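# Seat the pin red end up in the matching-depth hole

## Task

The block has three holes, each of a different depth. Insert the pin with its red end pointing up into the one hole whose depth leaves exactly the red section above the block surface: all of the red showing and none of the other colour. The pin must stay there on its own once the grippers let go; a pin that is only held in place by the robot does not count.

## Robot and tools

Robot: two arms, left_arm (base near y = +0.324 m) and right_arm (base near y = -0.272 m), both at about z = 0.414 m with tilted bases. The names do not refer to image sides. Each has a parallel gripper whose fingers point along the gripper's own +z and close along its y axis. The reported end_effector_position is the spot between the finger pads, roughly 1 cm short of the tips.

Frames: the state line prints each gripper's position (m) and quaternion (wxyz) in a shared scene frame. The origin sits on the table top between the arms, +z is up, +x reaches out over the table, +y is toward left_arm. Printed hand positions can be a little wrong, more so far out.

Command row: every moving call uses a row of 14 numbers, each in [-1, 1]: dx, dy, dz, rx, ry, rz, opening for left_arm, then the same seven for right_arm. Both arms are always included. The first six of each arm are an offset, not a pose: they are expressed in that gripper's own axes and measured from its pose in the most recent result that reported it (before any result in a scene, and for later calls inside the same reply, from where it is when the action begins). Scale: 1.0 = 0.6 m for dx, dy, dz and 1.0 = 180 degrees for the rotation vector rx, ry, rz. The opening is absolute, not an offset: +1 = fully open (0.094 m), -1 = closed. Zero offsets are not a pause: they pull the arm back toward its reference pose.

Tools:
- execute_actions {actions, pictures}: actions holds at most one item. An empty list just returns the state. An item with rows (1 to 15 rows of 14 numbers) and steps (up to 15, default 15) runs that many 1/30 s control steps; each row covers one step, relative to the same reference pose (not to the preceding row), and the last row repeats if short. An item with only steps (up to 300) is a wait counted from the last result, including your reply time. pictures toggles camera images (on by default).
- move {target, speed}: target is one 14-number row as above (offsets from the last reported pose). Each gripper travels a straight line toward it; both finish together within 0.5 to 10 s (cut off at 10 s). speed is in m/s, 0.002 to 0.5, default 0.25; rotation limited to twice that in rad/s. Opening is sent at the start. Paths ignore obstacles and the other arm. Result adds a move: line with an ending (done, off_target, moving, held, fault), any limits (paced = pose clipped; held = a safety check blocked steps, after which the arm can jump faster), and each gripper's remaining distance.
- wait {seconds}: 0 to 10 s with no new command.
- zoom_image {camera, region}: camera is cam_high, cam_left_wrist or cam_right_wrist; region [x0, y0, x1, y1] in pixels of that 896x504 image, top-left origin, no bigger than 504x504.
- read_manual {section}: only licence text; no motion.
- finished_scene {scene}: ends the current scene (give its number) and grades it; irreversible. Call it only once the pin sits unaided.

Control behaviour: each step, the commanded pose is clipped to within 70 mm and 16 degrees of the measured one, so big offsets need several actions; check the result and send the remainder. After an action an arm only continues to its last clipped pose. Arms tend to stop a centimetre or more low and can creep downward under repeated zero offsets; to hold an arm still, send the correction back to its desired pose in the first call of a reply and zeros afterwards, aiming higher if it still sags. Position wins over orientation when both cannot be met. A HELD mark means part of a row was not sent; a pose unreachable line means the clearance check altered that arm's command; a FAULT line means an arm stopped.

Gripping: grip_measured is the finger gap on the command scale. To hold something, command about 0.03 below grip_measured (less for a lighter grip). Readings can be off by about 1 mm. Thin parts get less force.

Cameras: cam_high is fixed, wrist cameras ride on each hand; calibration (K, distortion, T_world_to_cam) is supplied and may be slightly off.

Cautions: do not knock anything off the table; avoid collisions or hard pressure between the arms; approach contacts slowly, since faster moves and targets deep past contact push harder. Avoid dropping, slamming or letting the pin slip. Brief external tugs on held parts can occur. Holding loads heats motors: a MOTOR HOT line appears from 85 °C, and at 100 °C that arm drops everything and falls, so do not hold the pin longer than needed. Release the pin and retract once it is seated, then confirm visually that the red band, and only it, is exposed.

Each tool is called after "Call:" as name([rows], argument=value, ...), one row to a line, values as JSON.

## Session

Call:
execute_actions(actions=[])

Scene clock: 0.00 s of 5100.00 s.
left_arm: end_effector_position=(+0.5866, +0.5487, +0.2546) grip_measured=+1.000 end_effector_quat_wxyz=(+0.177, +0.615, +0.766, +0.059) | right_arm: end_effector_position=(-0.1882, -0.6666, +0.3833) grip_measured=+1.000 end_effector_quat_wxyz=(-0.439, +0.697, +0.531, +0.199)
Joint positions: left_arm=[ 0.119  1.636  1.261 -0.376 -0.321  1.895  0.094] | right_arm=[-2.107  1.669  1.354 -1.583  0.042 -0.361  0.094]
Joint velocities: left_arm=[-0.005  0.005 -0.007 -0.002 -0.007 -0.051  0.   ] | right_arm=[-0.015 -0.015 -0.007  0.007 -0.007  0.037  0.   ]
Hand target (left_arm): +0.596, +0.555, +0.265; +0.183, +0.610, +0.767, +0.070
Hand target (right_arm): -0.188, -0.670, +0.382; -0.439, +0.696, +0.533, +0.199
camera_calibration (this result's frames):
cam_left_wrist: T_world_to_cam=[[-0.919896, -0.231343, -0.316656, 0.742678], [-0.345725, 0.859545, 0.376372, -0.353945], [0.185109, 0.455699, -0.870674, -0.0137345], [0, 0, 0, 1]] pos_world=[0.563362, 0.482304, 0.35643]
cam_right_wrist: T_world_to_cam=[[-0.914149, 0.0436707, 0.40302, -0.29603], [0.402537, -0.0197271, 0.915191, -0.283182], [0.0479174, 0.998851, 0.000454389, 0.799996], [0, 0, 0, 1]] pos_world=[-0.194958, -0.791735, 0.378109]

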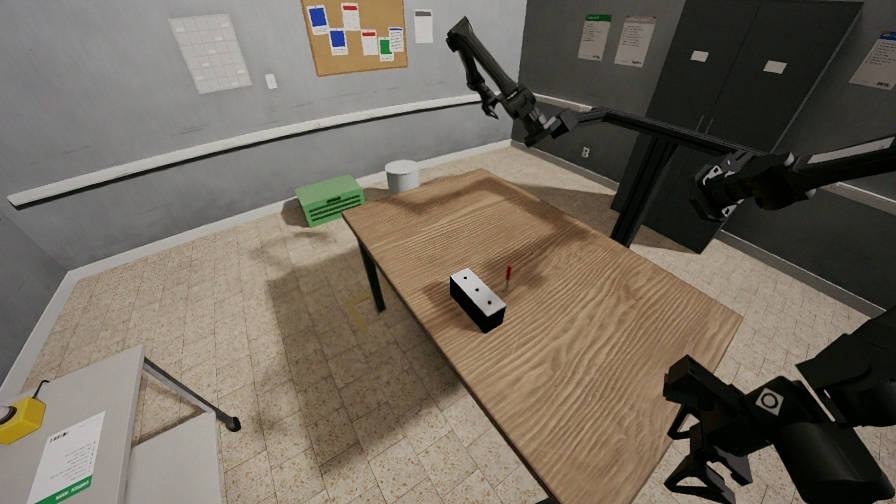

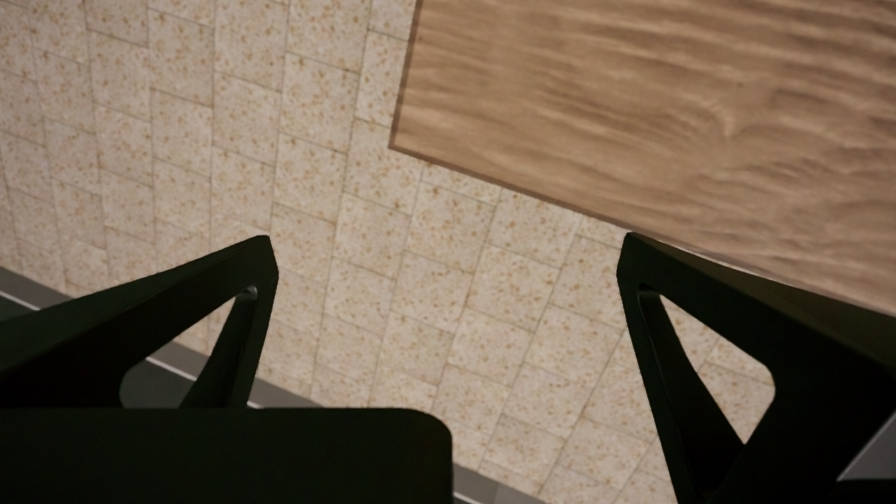

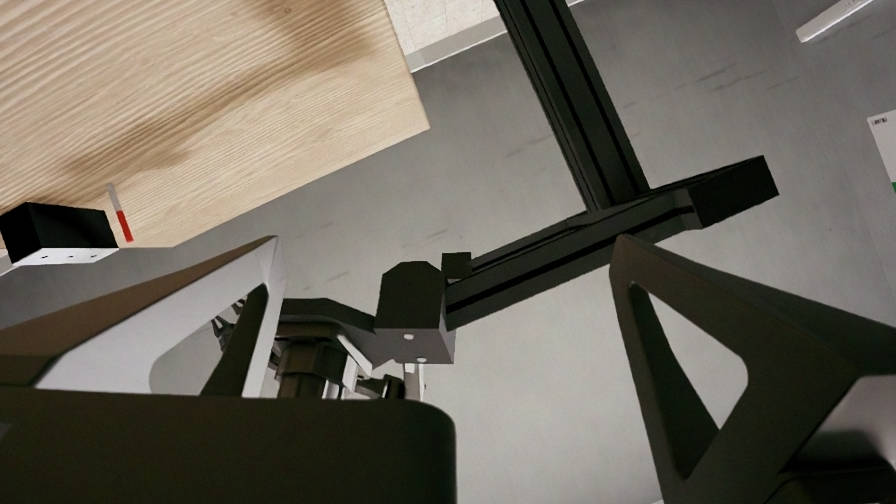

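Call:
move(target=[-0.828,-0.583,0.081,0.041,0.122,-0.425,0.2,0,0,0,0,0,0,1])

Scene clock: 12.93 s of 5100.00 s.
left_arm: end_effector_position=(+0.3674, -0.0176, +0.1997) grip_measured=+0.202 end_effector_quat_wxyz=(-0.006, +0.003, +1.000, -0.004) | right_arm: end_effector_position=(-0.1882, -0.6666, +0.3833) grip_measured=+1.000 end_effector_quat_wxyz=(-0.439, +0.697, +0.531, +0.199)
Joint positions: left_arm=[-0.688  2.552  1.372 -0.556 -0.756 -0.622  0.056] | right_arm=[-2.107  1.669  1.354 -1.583  0.042 -0.361  0.094]
Joint velocities: left_arm=[-0.005 -0.005 -0.007 -0.007  0.037  0.007 -0.001] | right_arm=[-0.015 -0.015 -0.017 -0.007  0.081 -0.022  0.   ]
Hand target (left_arm): +0.375, -0.026, +0.209; +0.001, -0.000, +1.000, -0.009
Hand target (right_arm): -0.188, -0.667, +0.383; -0.439, +0.697, +0.531, +0.199
Off the commanded pose (left_arm): 0.004 m, 1 deg.
Off the commanded pose (right_arm): 0.000 m, 0 deg.
After step 90, 6.43 s passed at rest.
move: done
camera_calibration (this result's frames):
cam_left_wrist: T_world_to_cam=[[-0.0141216, -0.9999, 0.0011009, -0.017107], [-0.809435, 0.012078, 0.587085, 0.191049], [-0.587039, 0.00739946, -0.809525, 0.500732], [0, 0, 0, 1]] pos_world=[0.448349, -0.0231179, 0.293212]
cam_right_wrist: T_world_to_cam=[[-0.914149, 0.0436707, 0.40302, -0.29603], [0.402537, -0.0197271, 0.915191, -0.283182], [0.0479174, 0.998851, 0.000454389, 0.799996], [0, 0, 0, 1]] pos_world=[-0.194958, -0.791735, 0.378109]

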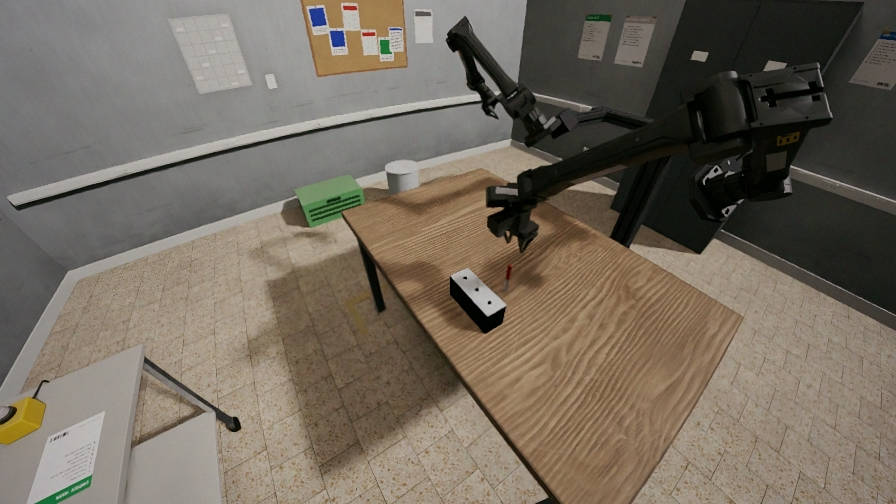

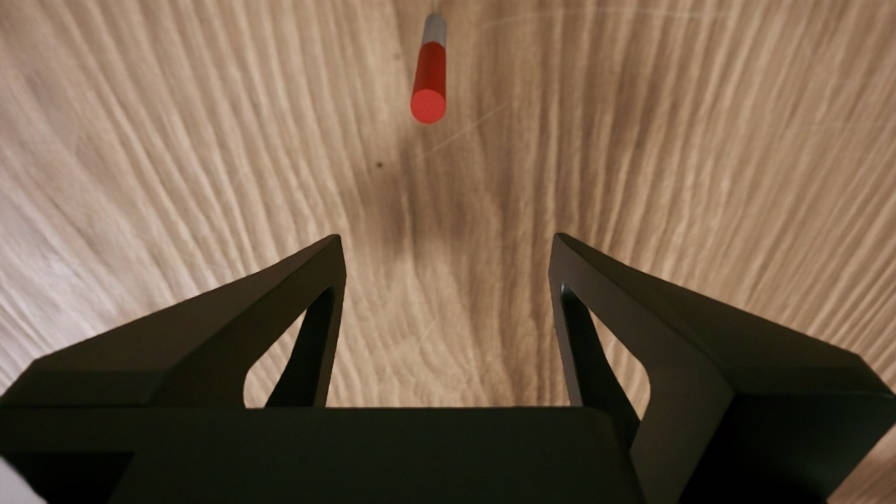

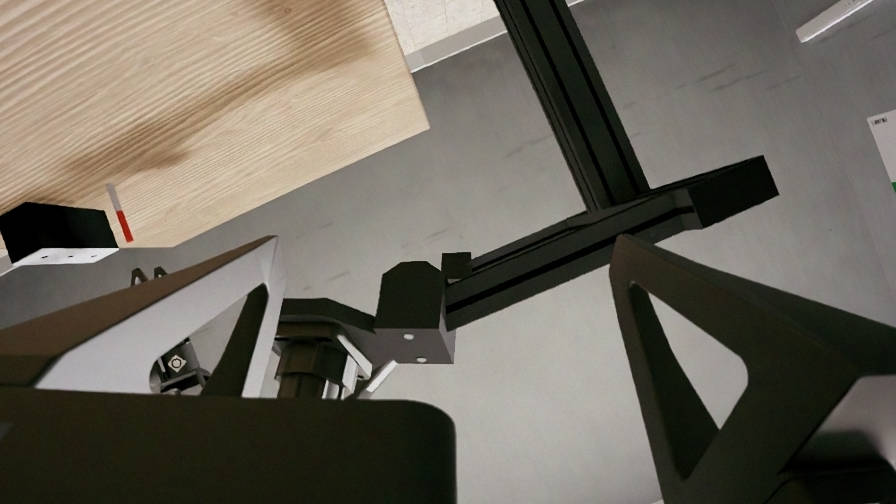

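Call:
move(target=[-0.031,0.012,0.1,-0.001,-0.006,0,0.2,0,0,0,0,0,0,1], speed=0.1)

Scene clock: 19.23 s of 5100.00 s.
left_arm: end_effector_position=(+0.3732, -0.0069, +0.1394) grip_measured=+0.202 end_effector_quat_wxyz=(-0.007, +0.010, +1.000, +0.002) | right_arm: end_effector_position=(-0.1882, -0.6666, +0.3833) grip_measured=+1.000 end_effector_quat_wxyz=(-0.439, +0.697, +0.531, +0.199)
Joint positions: left_arm=[-0.589  2.628  1.391 -0.416 -0.778 -0.481  0.056] | right_arm=[-2.107  1.669  1.354 -1.583  0.042 -0.361  0.094]
Joint velocities: left_arm=[-0.015  0.005  0.002 -0.002 -0.007  0.037 -0.   ] | right_arm=[-0.005 -0.015 -0.012  0.002  0.007 -0.051  0.   ]
Hand target (left_arm): +0.385, -0.010, +0.139; +0.003, +0.004, +1.000, -0.001
Hand target (right_arm): -0.188, -0.667, +0.383; -0.439, +0.697, +0.531, +0.199
Off the commanded pose (left_arm): 0.013 m, 1 deg.
Off the commanded pose (right_arm): 0.000 m, 0 deg.
After step 90, 2.20 s passed at rest.
move: off_target (left_arm)
camera_calibration (this result's frames):
cam_left_wrist: T_world_to_cam=[[-0.0267744, -0.999583, -0.0108312, 0.000133859], [-0.808478, 0.0152806, 0.588328, 0.230524], [-0.587917, 0.0245089, -0.80855, 0.455601], [0, 0, 0, 1]] pos_world=[0.454233, -0.014555, 0.232754]
cam_right_wrist: T_world_to_cam=[[-0.914149, 0.0436707, 0.40302, -0.29603], [0.402537, -0.0197271, 0.915191, -0.283182], [0.0479174, 0.998851, 0.000454389, 0.799996], [0, 0, 0, 1]] pos_world=[-0.194958, -0.791735, 0.378109]

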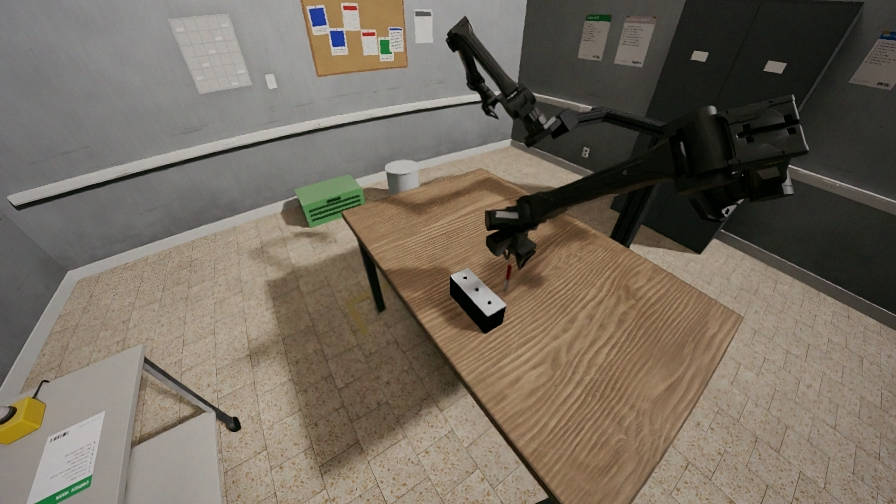

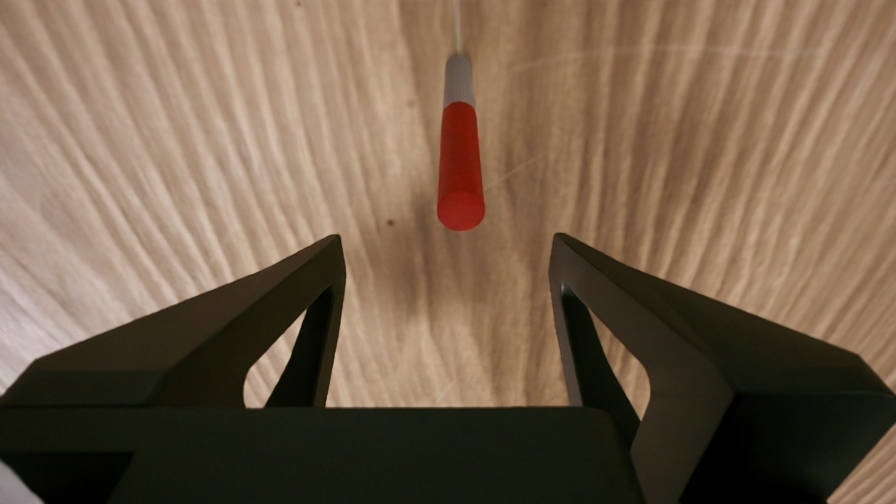

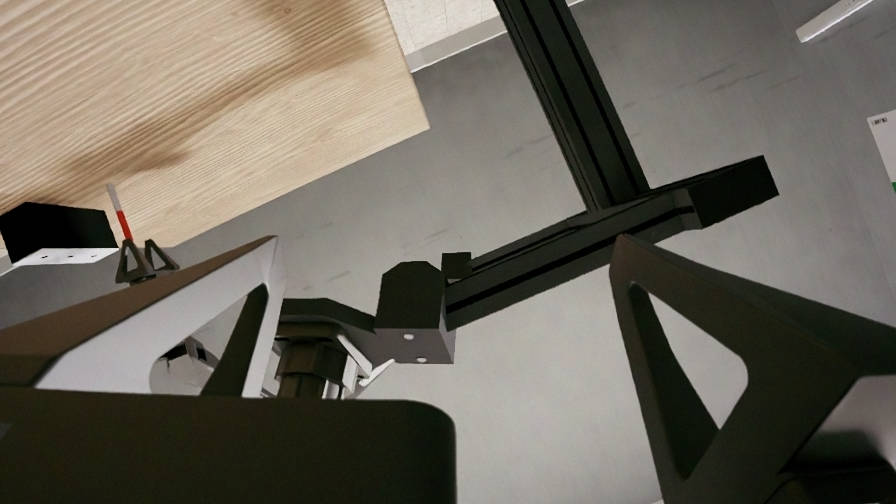

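Call:
move(target=[-0.039,-0.010,0.062,0.002,-0.009,-0.004,0.2,0,0,0,0,0,0,1], speed=0.06)

Scene clock: 27.17 s of 5100.00 s.
left_arm: end_effector_position=(+0.3873, -0.0115, +0.1057) grip_measured=+0.202 end_effector_quat_wxyz=(+0.000, +0.009, +1.000, -0.000) | right_arm: end_effector_position=(-0.1882, -0.6666, +0.3833) grip_measured=+1.000 end_effector_quat_wxyz=(-0.439, +0.697, +0.531, +0.199)
Joint positions: left_arm=[-0.54   2.69   1.45  -0.345 -0.783 -0.4    0.056] | right_arm=[-2.107  1.669  1.354 -1.583  0.042 -0.361  0.094]
Joint velocities: left_arm=[-0.005 -0.015 -0.012 -0.022  0.022  0.037 -0.001] | right_arm=[-0.005 -0.005  0.007  0.002  0.022 -0.037  0.   ]
Hand target (left_arm): +0.396, -0.012, +0.102; +0.007, +0.003, +1.000, -0.001
Hand target (right_arm): -0.188, -0.667, +0.383; -0.439, +0.697, +0.531, +0.199
Off the commanded pose (left_arm): 0.010 m, 1 deg.
Off the commanded pose (right_arm): 0.000 m, 0 deg.
After step 90, 3.90 s passed at rest.
move: done
camera_calibration (this result's frames):
cam_left_wrist: T_world_to_cam=[[-0.0245522, -0.999671, -0.00747023, -0.00562342], [-0.816843, 0.0157528, 0.576645, 0.266316], [-0.576337, 0.0202599, -0.816961, 0.433088], [0, 0, 0, 1]] pos_world=[0.467005, -0.0185911, 0.200204]
cam_right_wrist: T_world_to_cam=[[-0.914149, 0.0436707, 0.40302, -0.29603], [0.402537, -0.0197271, 0.915191, -0.283182], [0.0479174, 0.998851, 0.000454389, 0.799996], [0, 0, 0, 1]] pos_world=[-0.194958, -0.791735, 0.378109]

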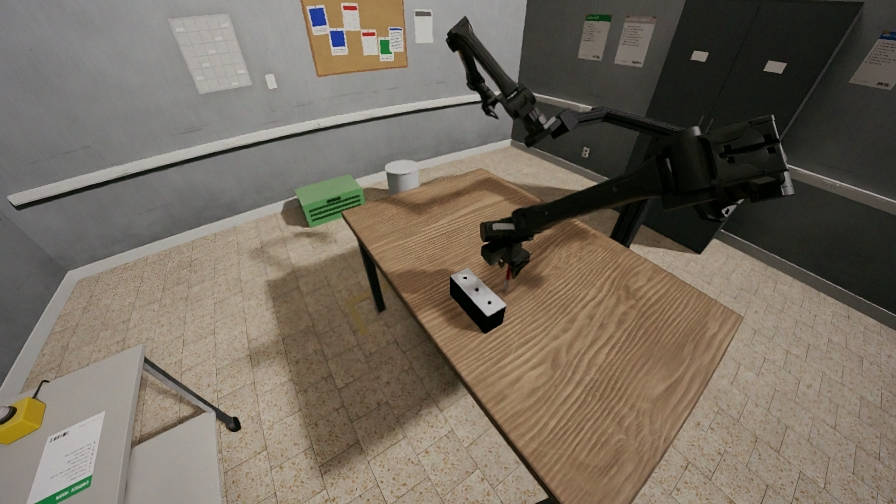

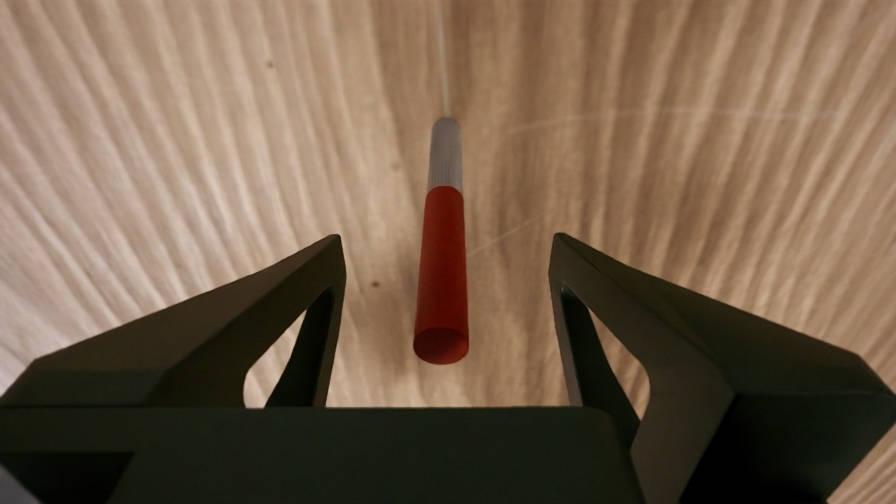

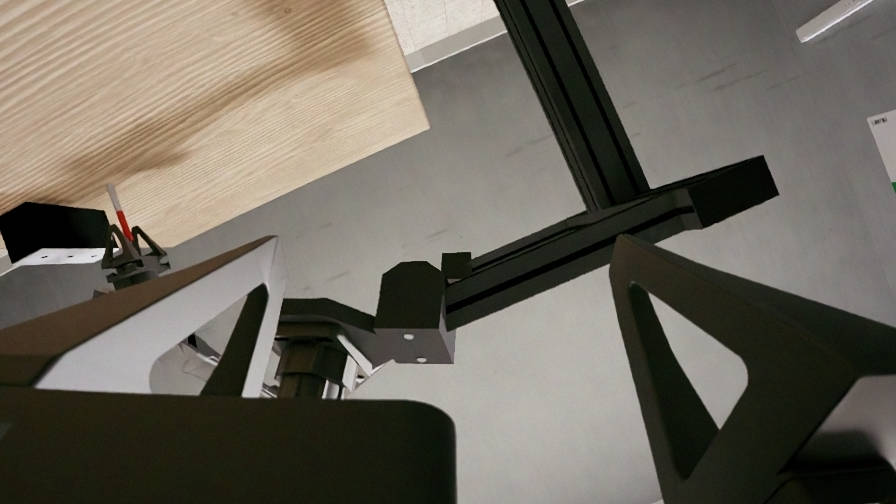

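Call:
execute_actions([
  {"rows":[[-0.012,0,0.005,0,-0.004,0,-0.79,0,0,0,0,0,0,1]]},
], pictures=false)

Call:
move(target=[-0.01,0,-0.2,0,-0.004,0,-0.79,0,0,0,0,0,0,1], speed=0.15)

Scene clock: 35.90 s of 5100.00 s.
left_arm: end_effector_position=(+0.3874, -0.0112, +0.1057) grip_measured=-0.770 end_effector_quat_wxyz=(+0.001, +0.014, +1.000, +0.001) | right_arm: end_effector_position=(-0.1882, -0.6666, +0.3833) grip_measured=+1.000 end_effector_quat_wxyz=(-0.439, +0.697, +0.531, +0.199)
Joint positions: left_arm=[-0.54   2.69   1.45  -0.345 -0.784 -0.39   0.011] | right_arm=[-2.107  1.669  1.354 -1.583  0.042 -0.361  0.094]
Joint velocities: left_arm=[-0.015  0.005 -0.017 -0.002  0.037 -0.081 -0.   ] | right_arm=[-0.015  0.005  0.012 -0.007 -0.066  0.066  0.   ]
Hand target (left_arm): +0.394, -0.011, +0.103; +0.007, +0.009, +1.000, +0.000
Hand target (right_arm): -0.188, -0.667, +0.383; -0.439, +0.697, +0.531, +0.199
Off the commanded pose (left_arm): 0.008 m, 1 deg.
Off the commanded pose (right_arm): 0.000 m, 0 deg.
Steps of this call (steps 1 to 90: nothing new was sent; then 5.23 s passed at rest; steps 91 to 105: all 15 steps of this action). Readings (end_effector_position):
91: left_arm (+0.3873, -0.0114, +0.1057) | right_arm (-0.1882, -0.6666, +0.3833)
92: left_arm (+0.3874, -0.0114, +0.1057) | right_arm (-0.1882, -0.6666, +0.3833)
94: left_arm (+0.3874, -0.0113, +0.1057) | right_arm (-0.1882, -0.6666, +0.3833)
98: left_arm (+0.3874, -0.0112, +0.1057) | right_arm (-0.1882, -0.6666, +0.3833)
105: the state above

Scene clock: 37.43 s of 5100.00 s.
left_arm: end_effector_position=(+0.3924, -0.0074, +0.2114) grip_measured=-0.770 end_effector_quat_wxyz=(+0.001, +0.012, +1.000, +0.004) | right_arm: end_effector_position=(-0.1882, -0.6666, +0.3833) grip_measured=+1.000 end_effector_quat_wxyz=(-0.439, +0.697, +0.531, +0.199)
Joint positions: left_arm=[-0.676  2.523  1.403 -0.603 -0.778 -0.589  0.011] | right_arm=[-2.107  1.669  1.354 -1.583  0.042 -0.361  0.094]
Joint velocities: left_arm=[-0.005 -0.024  0.007 -0.007 -0.022  0.007 -0.   ] | right_arm=[-0.015 -0.024 -0.012  0.022 -0.066 -0.022  0.   ]
Hand target (left_arm): +0.394, -0.012, +0.226; +0.007, +0.014, +1.000, -0.001
Hand target (right_arm): -0.188, -0.667, +0.383; -0.439, +0.697, +0.531, +0.199
Off the commanded pose (left_arm): 0.015 m, 1 deg.
Off the commanded pose (right_arm): 0.000 m, 0 deg.
move: off_target (left_arm)
camera_calibration (this result's frames):
cam_left_wrist: T_world_to_cam=[[-0.0304195, -0.999425, -0.0149675, 0.00329781], [-0.81706, 0.0162378, 0.576323, 0.209644], [-0.575749, 0.0297608, -0.817085, 0.522141], [0, 0, 0, 1]] pos_world=[0.472014, -0.0156476, 0.30586]
cam_right_wrist: T_world_to_cam=[[-0.914149, 0.0436707, 0.40302, -0.29603], [0.402537, -0.0197271, 0.915191, -0.283182], [0.0479174, 0.998851, 0.000454389, 0.799996], [0, 0, 0, 1]] pos_world=[-0.194958, -0.791735, 0.378109]

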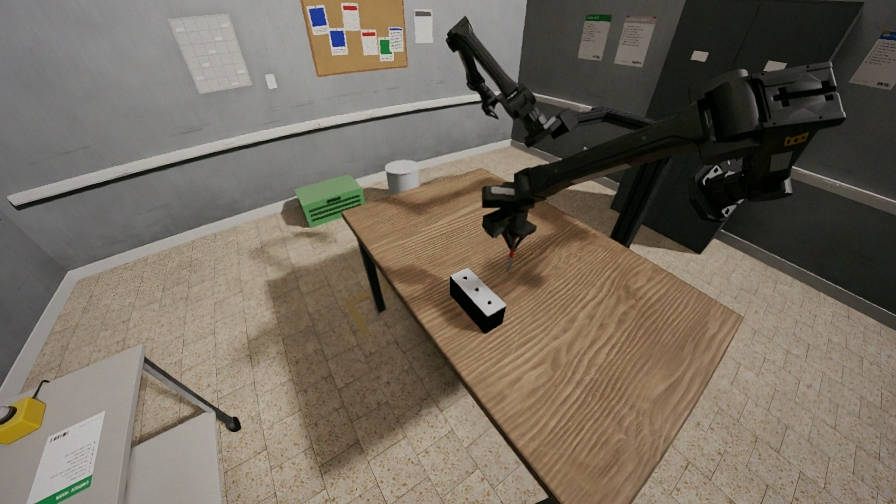

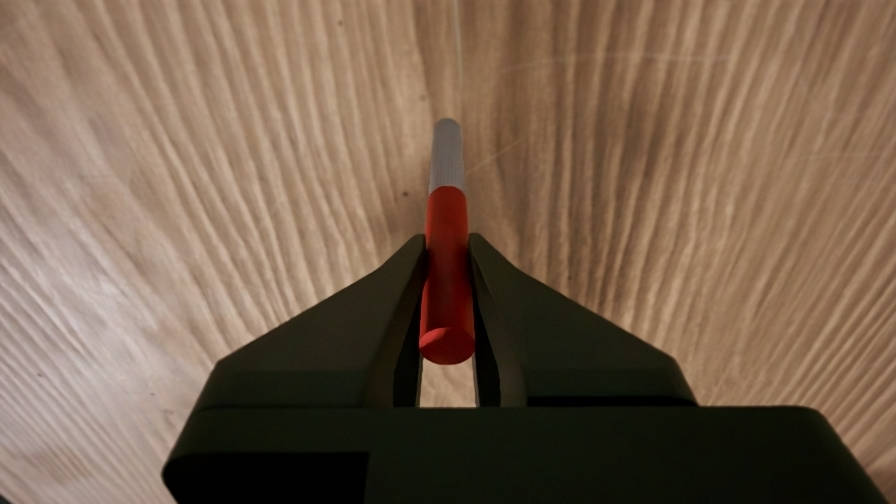

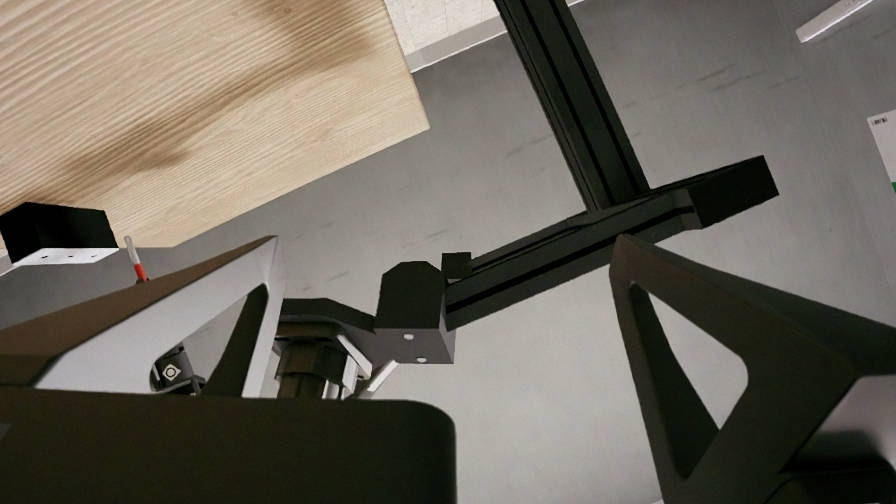

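Call:
move(target=[-0.24,0.105,-0.035,0.003,-0.004,-0.006,-0.805,0,0,0,0,0,0,1], speed=0.15)

Scene clock: 43.00 s of 5100.00 s.
left_arm: end_effector_position=(+0.5171, +0.0472, +0.2172) grip_measured=-0.770 end_effector_quat_wxyz=(-0.004, +0.008, +1.000, +0.003) | right_arm: end_effector_position=(-0.1882, -0.6666, +0.3833) grip_measured=+1.000 end_effector_quat_wxyz=(-0.439, +0.697, +0.531, +0.199)
Joint positions: left_arm=[-0.546  2.478  1.637 -0.765 -0.786 -0.422  0.011] | right_arm=[-2.107  1.669  1.354 -1.583  0.042 -0.361  0.094]
Joint velocities: left_arm=[ 0.005 -0.015  0.017 -0.007 -0.022 -0.007  0.001] | right_arm=[ 0.015 -0.015  0.007  0.002  0.022  0.051  0.   ]
Hand target (left_arm): +0.537, +0.054, +0.232; +0.007, +0.002, +1.000, +0.000
Hand target (right_arm): -0.188, -0.667, +0.383; -0.439, +0.697, +0.531, +0.199
Off the commanded pose (left_arm): 0.027 m, 1 deg.
Off the commanded pose (right_arm): 0.000 m, 0 deg.
After step 90, 1.10 s passed at rest.
move: off_target (left_arm)
camera_calibration (this result's frames):
cam_left_wrist: T_world_to_cam=[[-0.0224203, -0.999645, -0.0144181, 0.0574708], [-0.811699, 0.00978192, 0.583995, 0.303171], [-0.583646, 0.0247965, -0.811629, 0.600207], [0, 0, 0, 1]] pos_world=[0.597681, 0.0396017, 0.310924]
cam_right_wrist: T_world_to_cam=[[-0.914149, 0.0436707, 0.40302, -0.29603], [0.402537, -0.0197271, 0.915191, -0.283182], [0.0479174, 0.998851, 0.000454389, 0.799996], [0, 0, 0, 1]] pos_world=[-0.194958, -0.791735, 0.378109]

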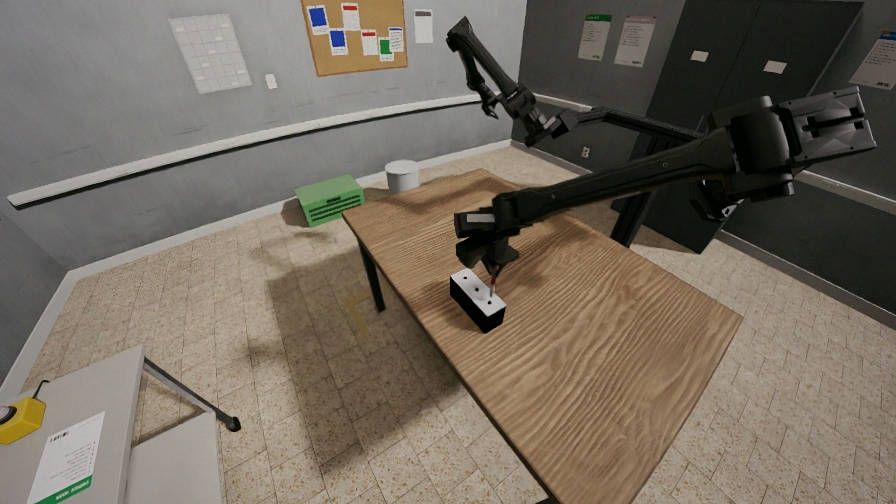

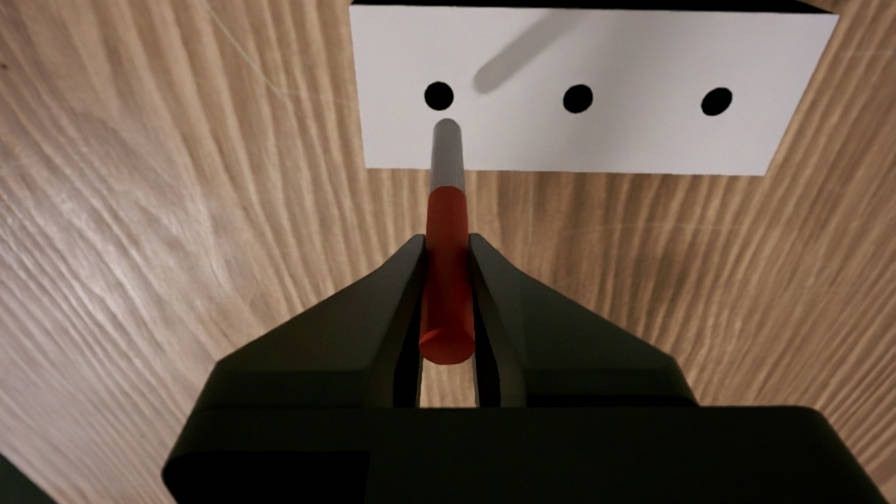

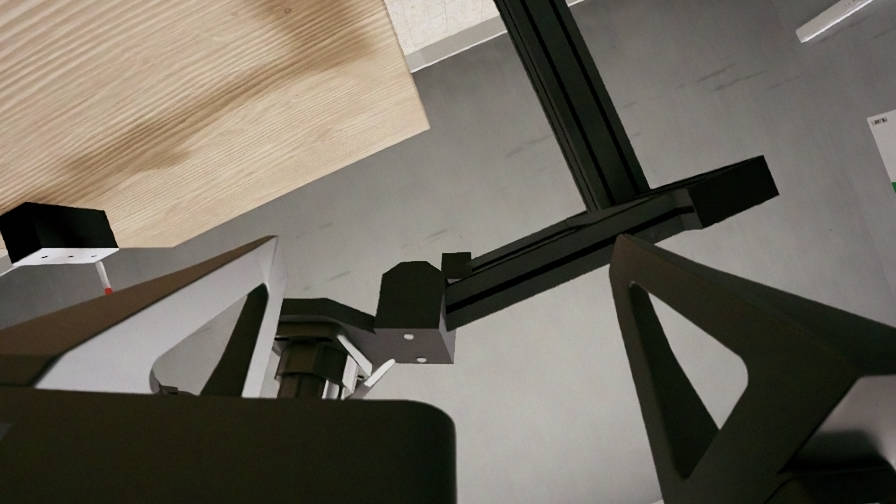

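Call:
execute_actions([
  {"rows":[[-0.035,0.012,-0.022,0.002,-0.007,-0.004,-0.805,0,0,0,0,0,0,1],[-0.037,0.012,-0.018,0.002,-0.007,-0.004,-0.805,0,0,0,0,0,0,1],[-0.039,0.012,-0.014,0.002,-0.007,-0.004,-0.805,0,0,0,0,0,0,1],[-0.041,0.012,-0.01,0.002,-0.007,-0.004,-0.805,0,0,0,0,0,0,1],[-0.042,0.012,-0.005,0.002,-0.007,-0.004,-0.805,0,0,0,0,0,0,1],[-0.042,0.012,0,0.002,-0.007,-0.004,-0.805,0,0,0,0,0,0,1],[-0.042,0.012,0.004,0.002,-0.007,-0.004,-0.805,0,0,0,0,0,0,1]]},
])

Scene clock: 52.17 s of 5100.00 s.
left_arm: end_effector_position=(+0.5257, +0.0555, +0.2114) grip_measured=-0.770 end_effector_quat_wxyz=(-0.006, +0.009, +1.000, +0.004) | right_arm: end_effector_position=(-0.1882, -0.6666, +0.3833) grip_measured=+1.000 end_effector_quat_wxyz=(-0.439, +0.697, +0.531, +0.199)
Joint positions: left_arm=[-0.527  2.478  1.652 -0.765 -0.786 -0.395  0.011] | right_arm=[-2.107  1.669  1.354 -1.583  0.042 -0.361  0.094]
Joint velocities: left_arm=[ 0.015 -0.015 -0.007  0.002  0.007 -0.081 -0.001] | right_arm=[-0.005 -0.005 -0.002  0.007 -0.007 -0.007  0.   ]
Hand target (left_arm): +0.542, +0.055, +0.215; +0.007, +0.001, +1.000, +0.001
Hand target (right_arm): -0.188, -0.667, +0.383; -0.439, +0.697, +0.531, +0.199
Off the commanded pose (left_arm): 0.017 m, 2 deg.
Off the commanded pose (right_arm): 0.000 m, 0 deg.
Steps of this call (steps 1 to 90: nothing new was sent; then 5.67 s passed at rest; steps 91 to 105: all 15 steps of this action). Readings (end_effector_position):
91: left_arm (+0.5171, +0.0472, +0.2172) | right_arm (-0.1882, -0.6666, +0.3833)
92: left_arm (+0.5171, +0.0472, +0.2172) | right_arm (-0.1882, -0.6666, +0.3833)
94: left_arm (+0.5179, +0.0473, +0.2173) | right_arm (-0.1882, -0.6666, +0.3833)
98: left_arm (+0.5222, +0.0495, +0.2164) | right_arm (-0.1882, -0.6666, +0.3833)
105: the state above
camera_calibration (this result's frames):
cam_left_wrist: T_world_to_cam=[[-0.0255373, -0.999557, -0.0152557, 0.0677005], [-0.809652, 0.0117296, 0.586793, 0.311676], [-0.586355, 0.027337, -0.809593, 0.601165], [0, 0, 0, 1]] pos_world=[0.606574, 0.0475807, 0.304843]
cam_right_wrist: T_world_to_cam=[[-0.914149, 0.0436707, 0.40302, -0.29603], [0.402537, -0.0197271, 0.915191, -0.283182], [0.0479174, 0.998851, 0.000454389, 0.799996], [0, 0, 0, 1]] pos_world=[-0.194958, -0.791735, 0.378109]

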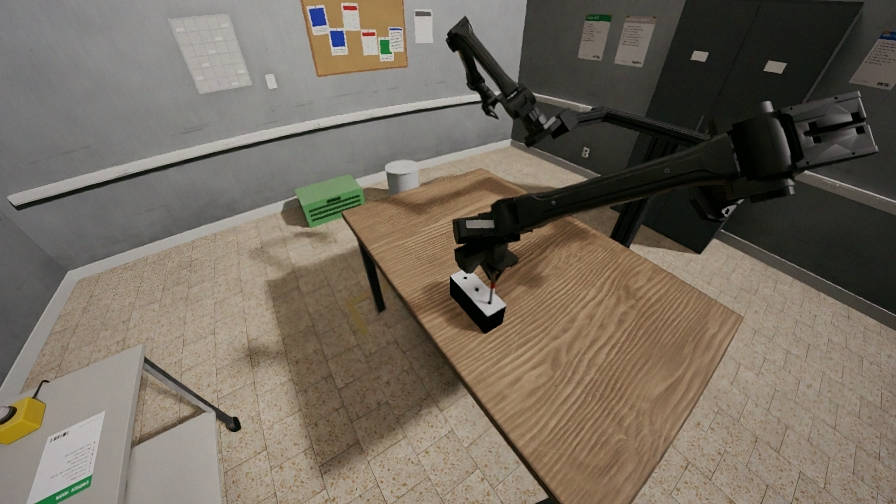

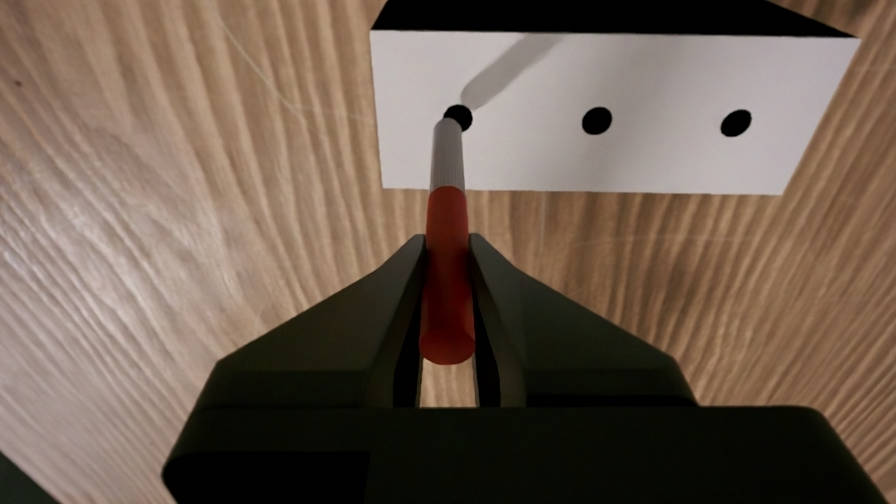

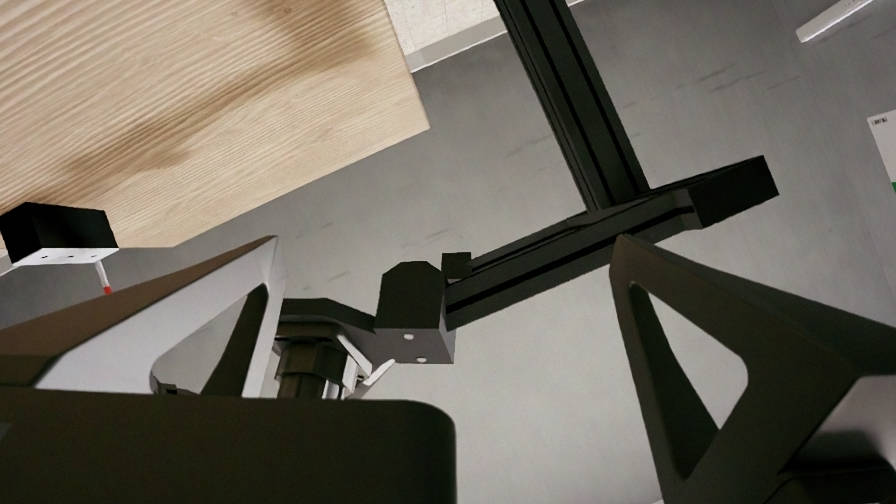

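Call:
execute_actions([
  {"rows":[[-0.027,-0.003,-0.003,0.002,-0.008,-0.005,-0.805,0,0,0,0,0,0,1],[-0.027,-0.005,0,0.002,-0.008,-0.005,-0.805,0,0,0,0,0,0,1],[-0.026,-0.007,0.003,0.002,-0.008,-0.005,-0.805,0,0,0,0,0,0,1],[-0.026,-0.009,0.006,0.002,-0.008,-0.005,-0.805,0,0,0,0,0,0,1],[-0.026,-0.010,0.009,0.002,-0.008,-0.005,-0.805,0,0,0,0,0,0,1]]},
])

Call:
zoom_image(camera="cam_left_wrist", region=[380, 70, 520, 190])

Scene clock: 59.10 s of 5100.00 s.
left_arm: end_effector_position=(+0.5221, +0.0483, +0.2027) grip_measured=-0.770 end_effector_quat_wxyz=(-0.007, +0.014, +1.000, +0.005) | right_arm: end_effector_position=(-0.1882, -0.6666, +0.3833) grip_measured=+1.000 end_effector_quat_wxyz=(-0.439, +0.697, +0.531, +0.199)
Joint positions: left_arm=[-0.526  2.502  1.663 -0.756 -0.786 -0.387  0.011] | right_arm=[-2.107  1.669  1.354 -1.583  0.042 -0.361  0.094]
Joint velocities: left_arm=[-0.015 -0.005  0.032 -0.012  0.022 -0.007 -0.   ] | right_arm=[-0.024 -0.005 -0.012  0.002  0.007  0.081  0.   ]
Hand target (left_arm): +0.541, +0.050, +0.206; +0.007, +0.001, +1.000, +0.001
Hand target (right_arm): -0.188, -0.667, +0.383; -0.439, +0.697, +0.531, +0.199
Off the commanded pose (left_arm): 0.019 m, 2 deg.
Off the commanded pose (right_arm): 0.000 m, 0 deg.
Steps of this call (steps 1 to 90: nothing new was sent; then 3.43 s passed at rest; steps 91 to 105: all 15 steps of this action). Readings (end_effector_position):
91: left_arm (+0.5256, +0.0558, +0.2109) | right_arm (-0.1882, -0.6666, +0.3833)
92: left_arm (+0.5256, +0.0557, +0.2108) | right_arm (-0.1882, -0.6666, +0.3833)
94: left_arm (+0.5258, +0.0545, +0.2099) | right_arm (-0.1882, -0.6666, +0.3833)
98: left_arm (+0.5256, +0.0506, +0.2061) | right_arm (-0.1882, -0.6666, +0.3833)
105: the state above
camera_calibration (this result's frames):
cam_left_wrist: T_world_to_cam=[[-0.0356307, -0.99923, -0.0164187, 0.0657551], [-0.807554, 0.0191099, 0.589484, 0.311999], [-0.588716, 0.0342628, -0.807613, 0.592681], [0, 0, 0, 1]] pos_world=[0.60322, 0.0394354, 0.295818]
cam_right_wrist: T_world_to_cam=[[-0.914149, 0.0436707, 0.40302, -0.29603], [0.402537, -0.0197271, 0.915191, -0.283182], [0.0479174, 0.998851, 0.000454389, 0.799996], [0, 0, 0, 1]] pos_world=[-0.194958, -0.791735, 0.378109]

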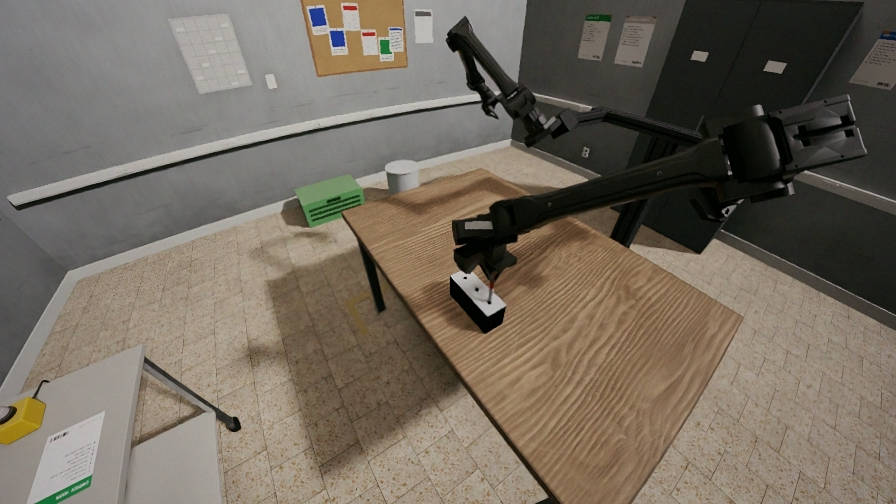

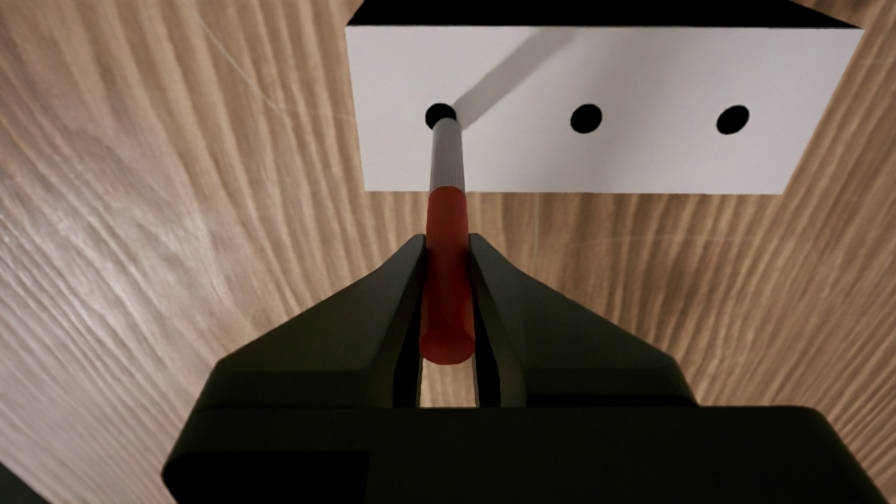

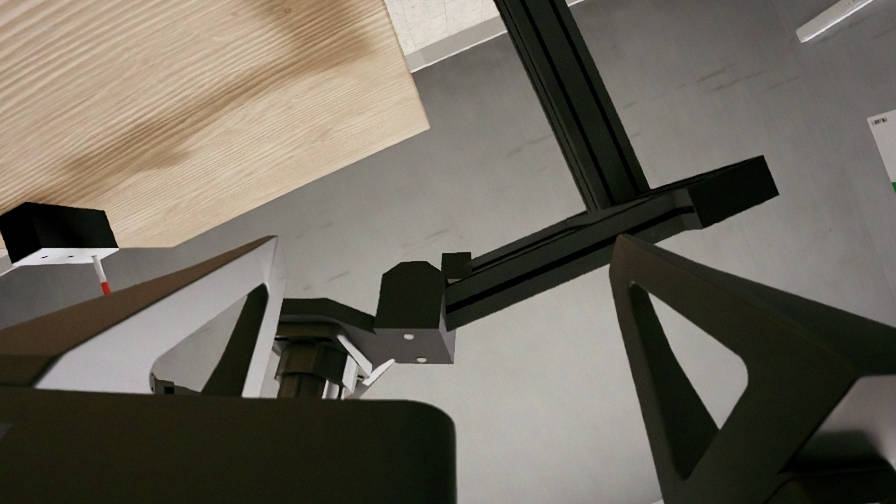

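Region (380, 70, 520, 190) of cam_left_wrist's 896x504 image, scaled by 3.600, with more detail than that image has; it fills the top 432 rows of this view, and the rest is white.

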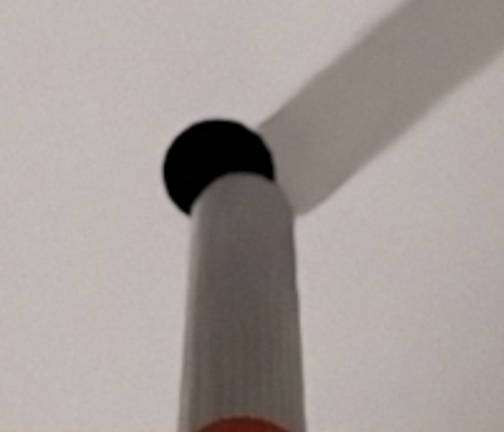

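Call:
execute_actions([
  {"rows":[[-0.034,0.005,-0.005,0.0025,-0.010,-0.008,-0.805,0,0,0,0,0,0,1],[-0.036,0.007,-0.0045,0.0025,-0.012,-0.008,-0.805,0,0,0,0,0,0,1]]},
])

Call:
zoom_image(camera="cam_left_wrist", region=[380, 70, 520, 190])

Scene clock: 68.00 s of 5100.00 s.
left_arm: end_effector_position=(+0.5255, +0.0489, +0.2013) grip_measured=-0.770 end_effector_quat_wxyz=(-0.002, +0.015, +1.000, +0.004) | right_arm: end_effector_position=(-0.1882, -0.6666, +0.3833) grip_measured=+1.000 end_effector_quat_wxyz=(-0.439, +0.697, +0.531, +0.199)
Joint positions: left_arm=[-0.523  2.502  1.663 -0.74  -0.789 -0.373  0.011] | right_arm=[-2.107  1.669  1.354 -1.583  0.042 -0.361  0.094]
Joint velocities: left_arm=[-0.005 -0.015  0.002  0.007 -0.051  0.022 -0.001] | right_arm=[-0.005  0.005 -0.007  0.002  0.022 -0.037  0.   ]
Hand target (left_arm): +0.544, +0.053, +0.205; +0.011, +0.001, +1.000, +0.001
Hand target (right_arm): -0.188, -0.667, +0.383; -0.439, +0.697, +0.531, +0.199
Off the commanded pose (left_arm): 0.019 m, 2 deg.
Off the commanded pose (right_arm): 0.000 m, 0 deg.
Steps of this call (steps 1 to 90: nothing new was sent; then 5.40 s passed at rest; steps 91 to 105: all 15 steps of this action). Readings (end_effector_position):
91: left_arm (+0.5223, +0.0483, +0.2027) | right_arm (-0.1882, -0.6666, +0.3833)
92: left_arm (+0.5229, +0.0483, +0.2027) | right_arm (-0.1882, -0.6666, +0.3833)
94: left_arm (+0.5244, +0.0480, +0.2025) | right_arm (-0.1882, -0.6666, +0.3833)
98: left_arm (+0.5254, +0.0484, +0.2018) | right_arm (-0.1882, -0.6666, +0.3833)
105: the state above
camera_calibration (this result's frames):
cam_left_wrist: T_world_to_cam=[[-0.0362724, -0.999217, -0.0157778, 0.0666411], [-0.813293, 0.0203412, 0.581499, 0.320041], [-0.580723, 0.0339243, -0.813394, 0.590491], [0, 0, 0, 1]] pos_world=[0.605616, 0.040047, 0.29525]
cam_right_wrist: T_world_to_cam=[[-0.914149, 0.0436707, 0.40302, -0.29603], [0.402537, -0.0197271, 0.915191, -0.283182], [0.0479174, 0.998851, 0.000454389, 0.799996], [0, 0, 0, 1]] pos_world=[-0.194958, -0.791735, 0.378109]

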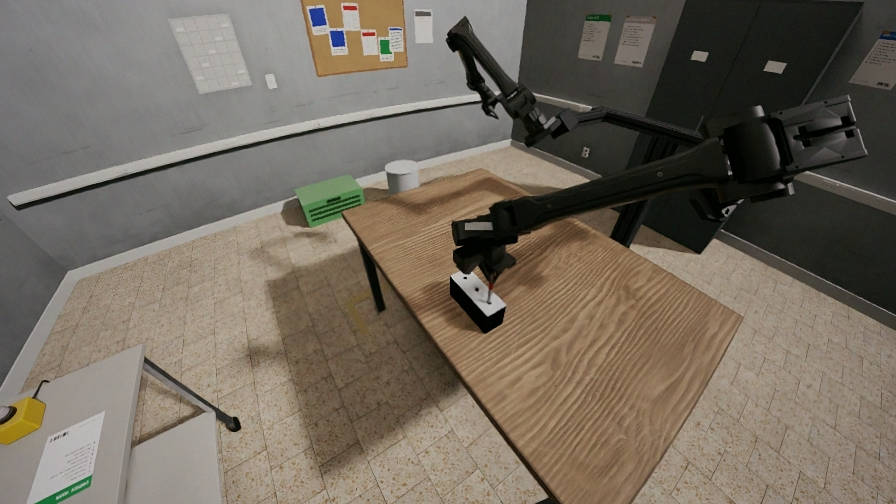

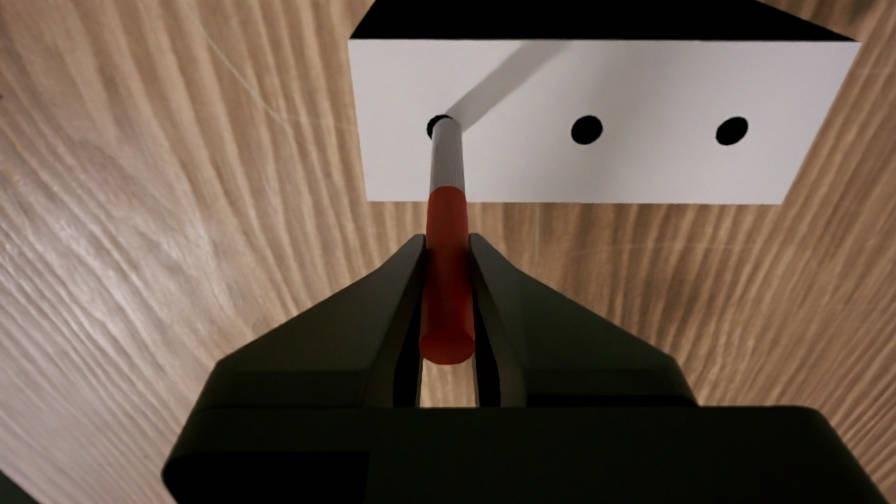

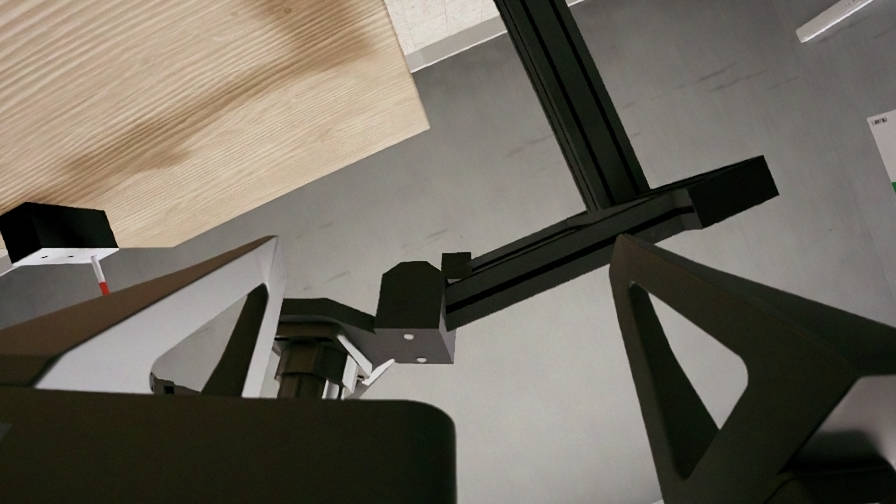

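Region (380, 70, 520, 190) of cam_left_wrist's 896x504 image, scaled by 3.600, with more detail than that image has; it fills the top 432 rows of this view, and the rest is white.

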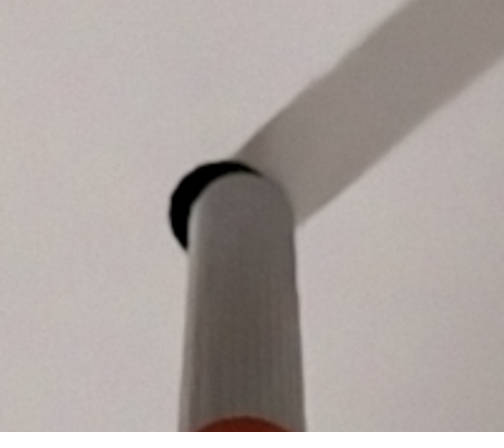

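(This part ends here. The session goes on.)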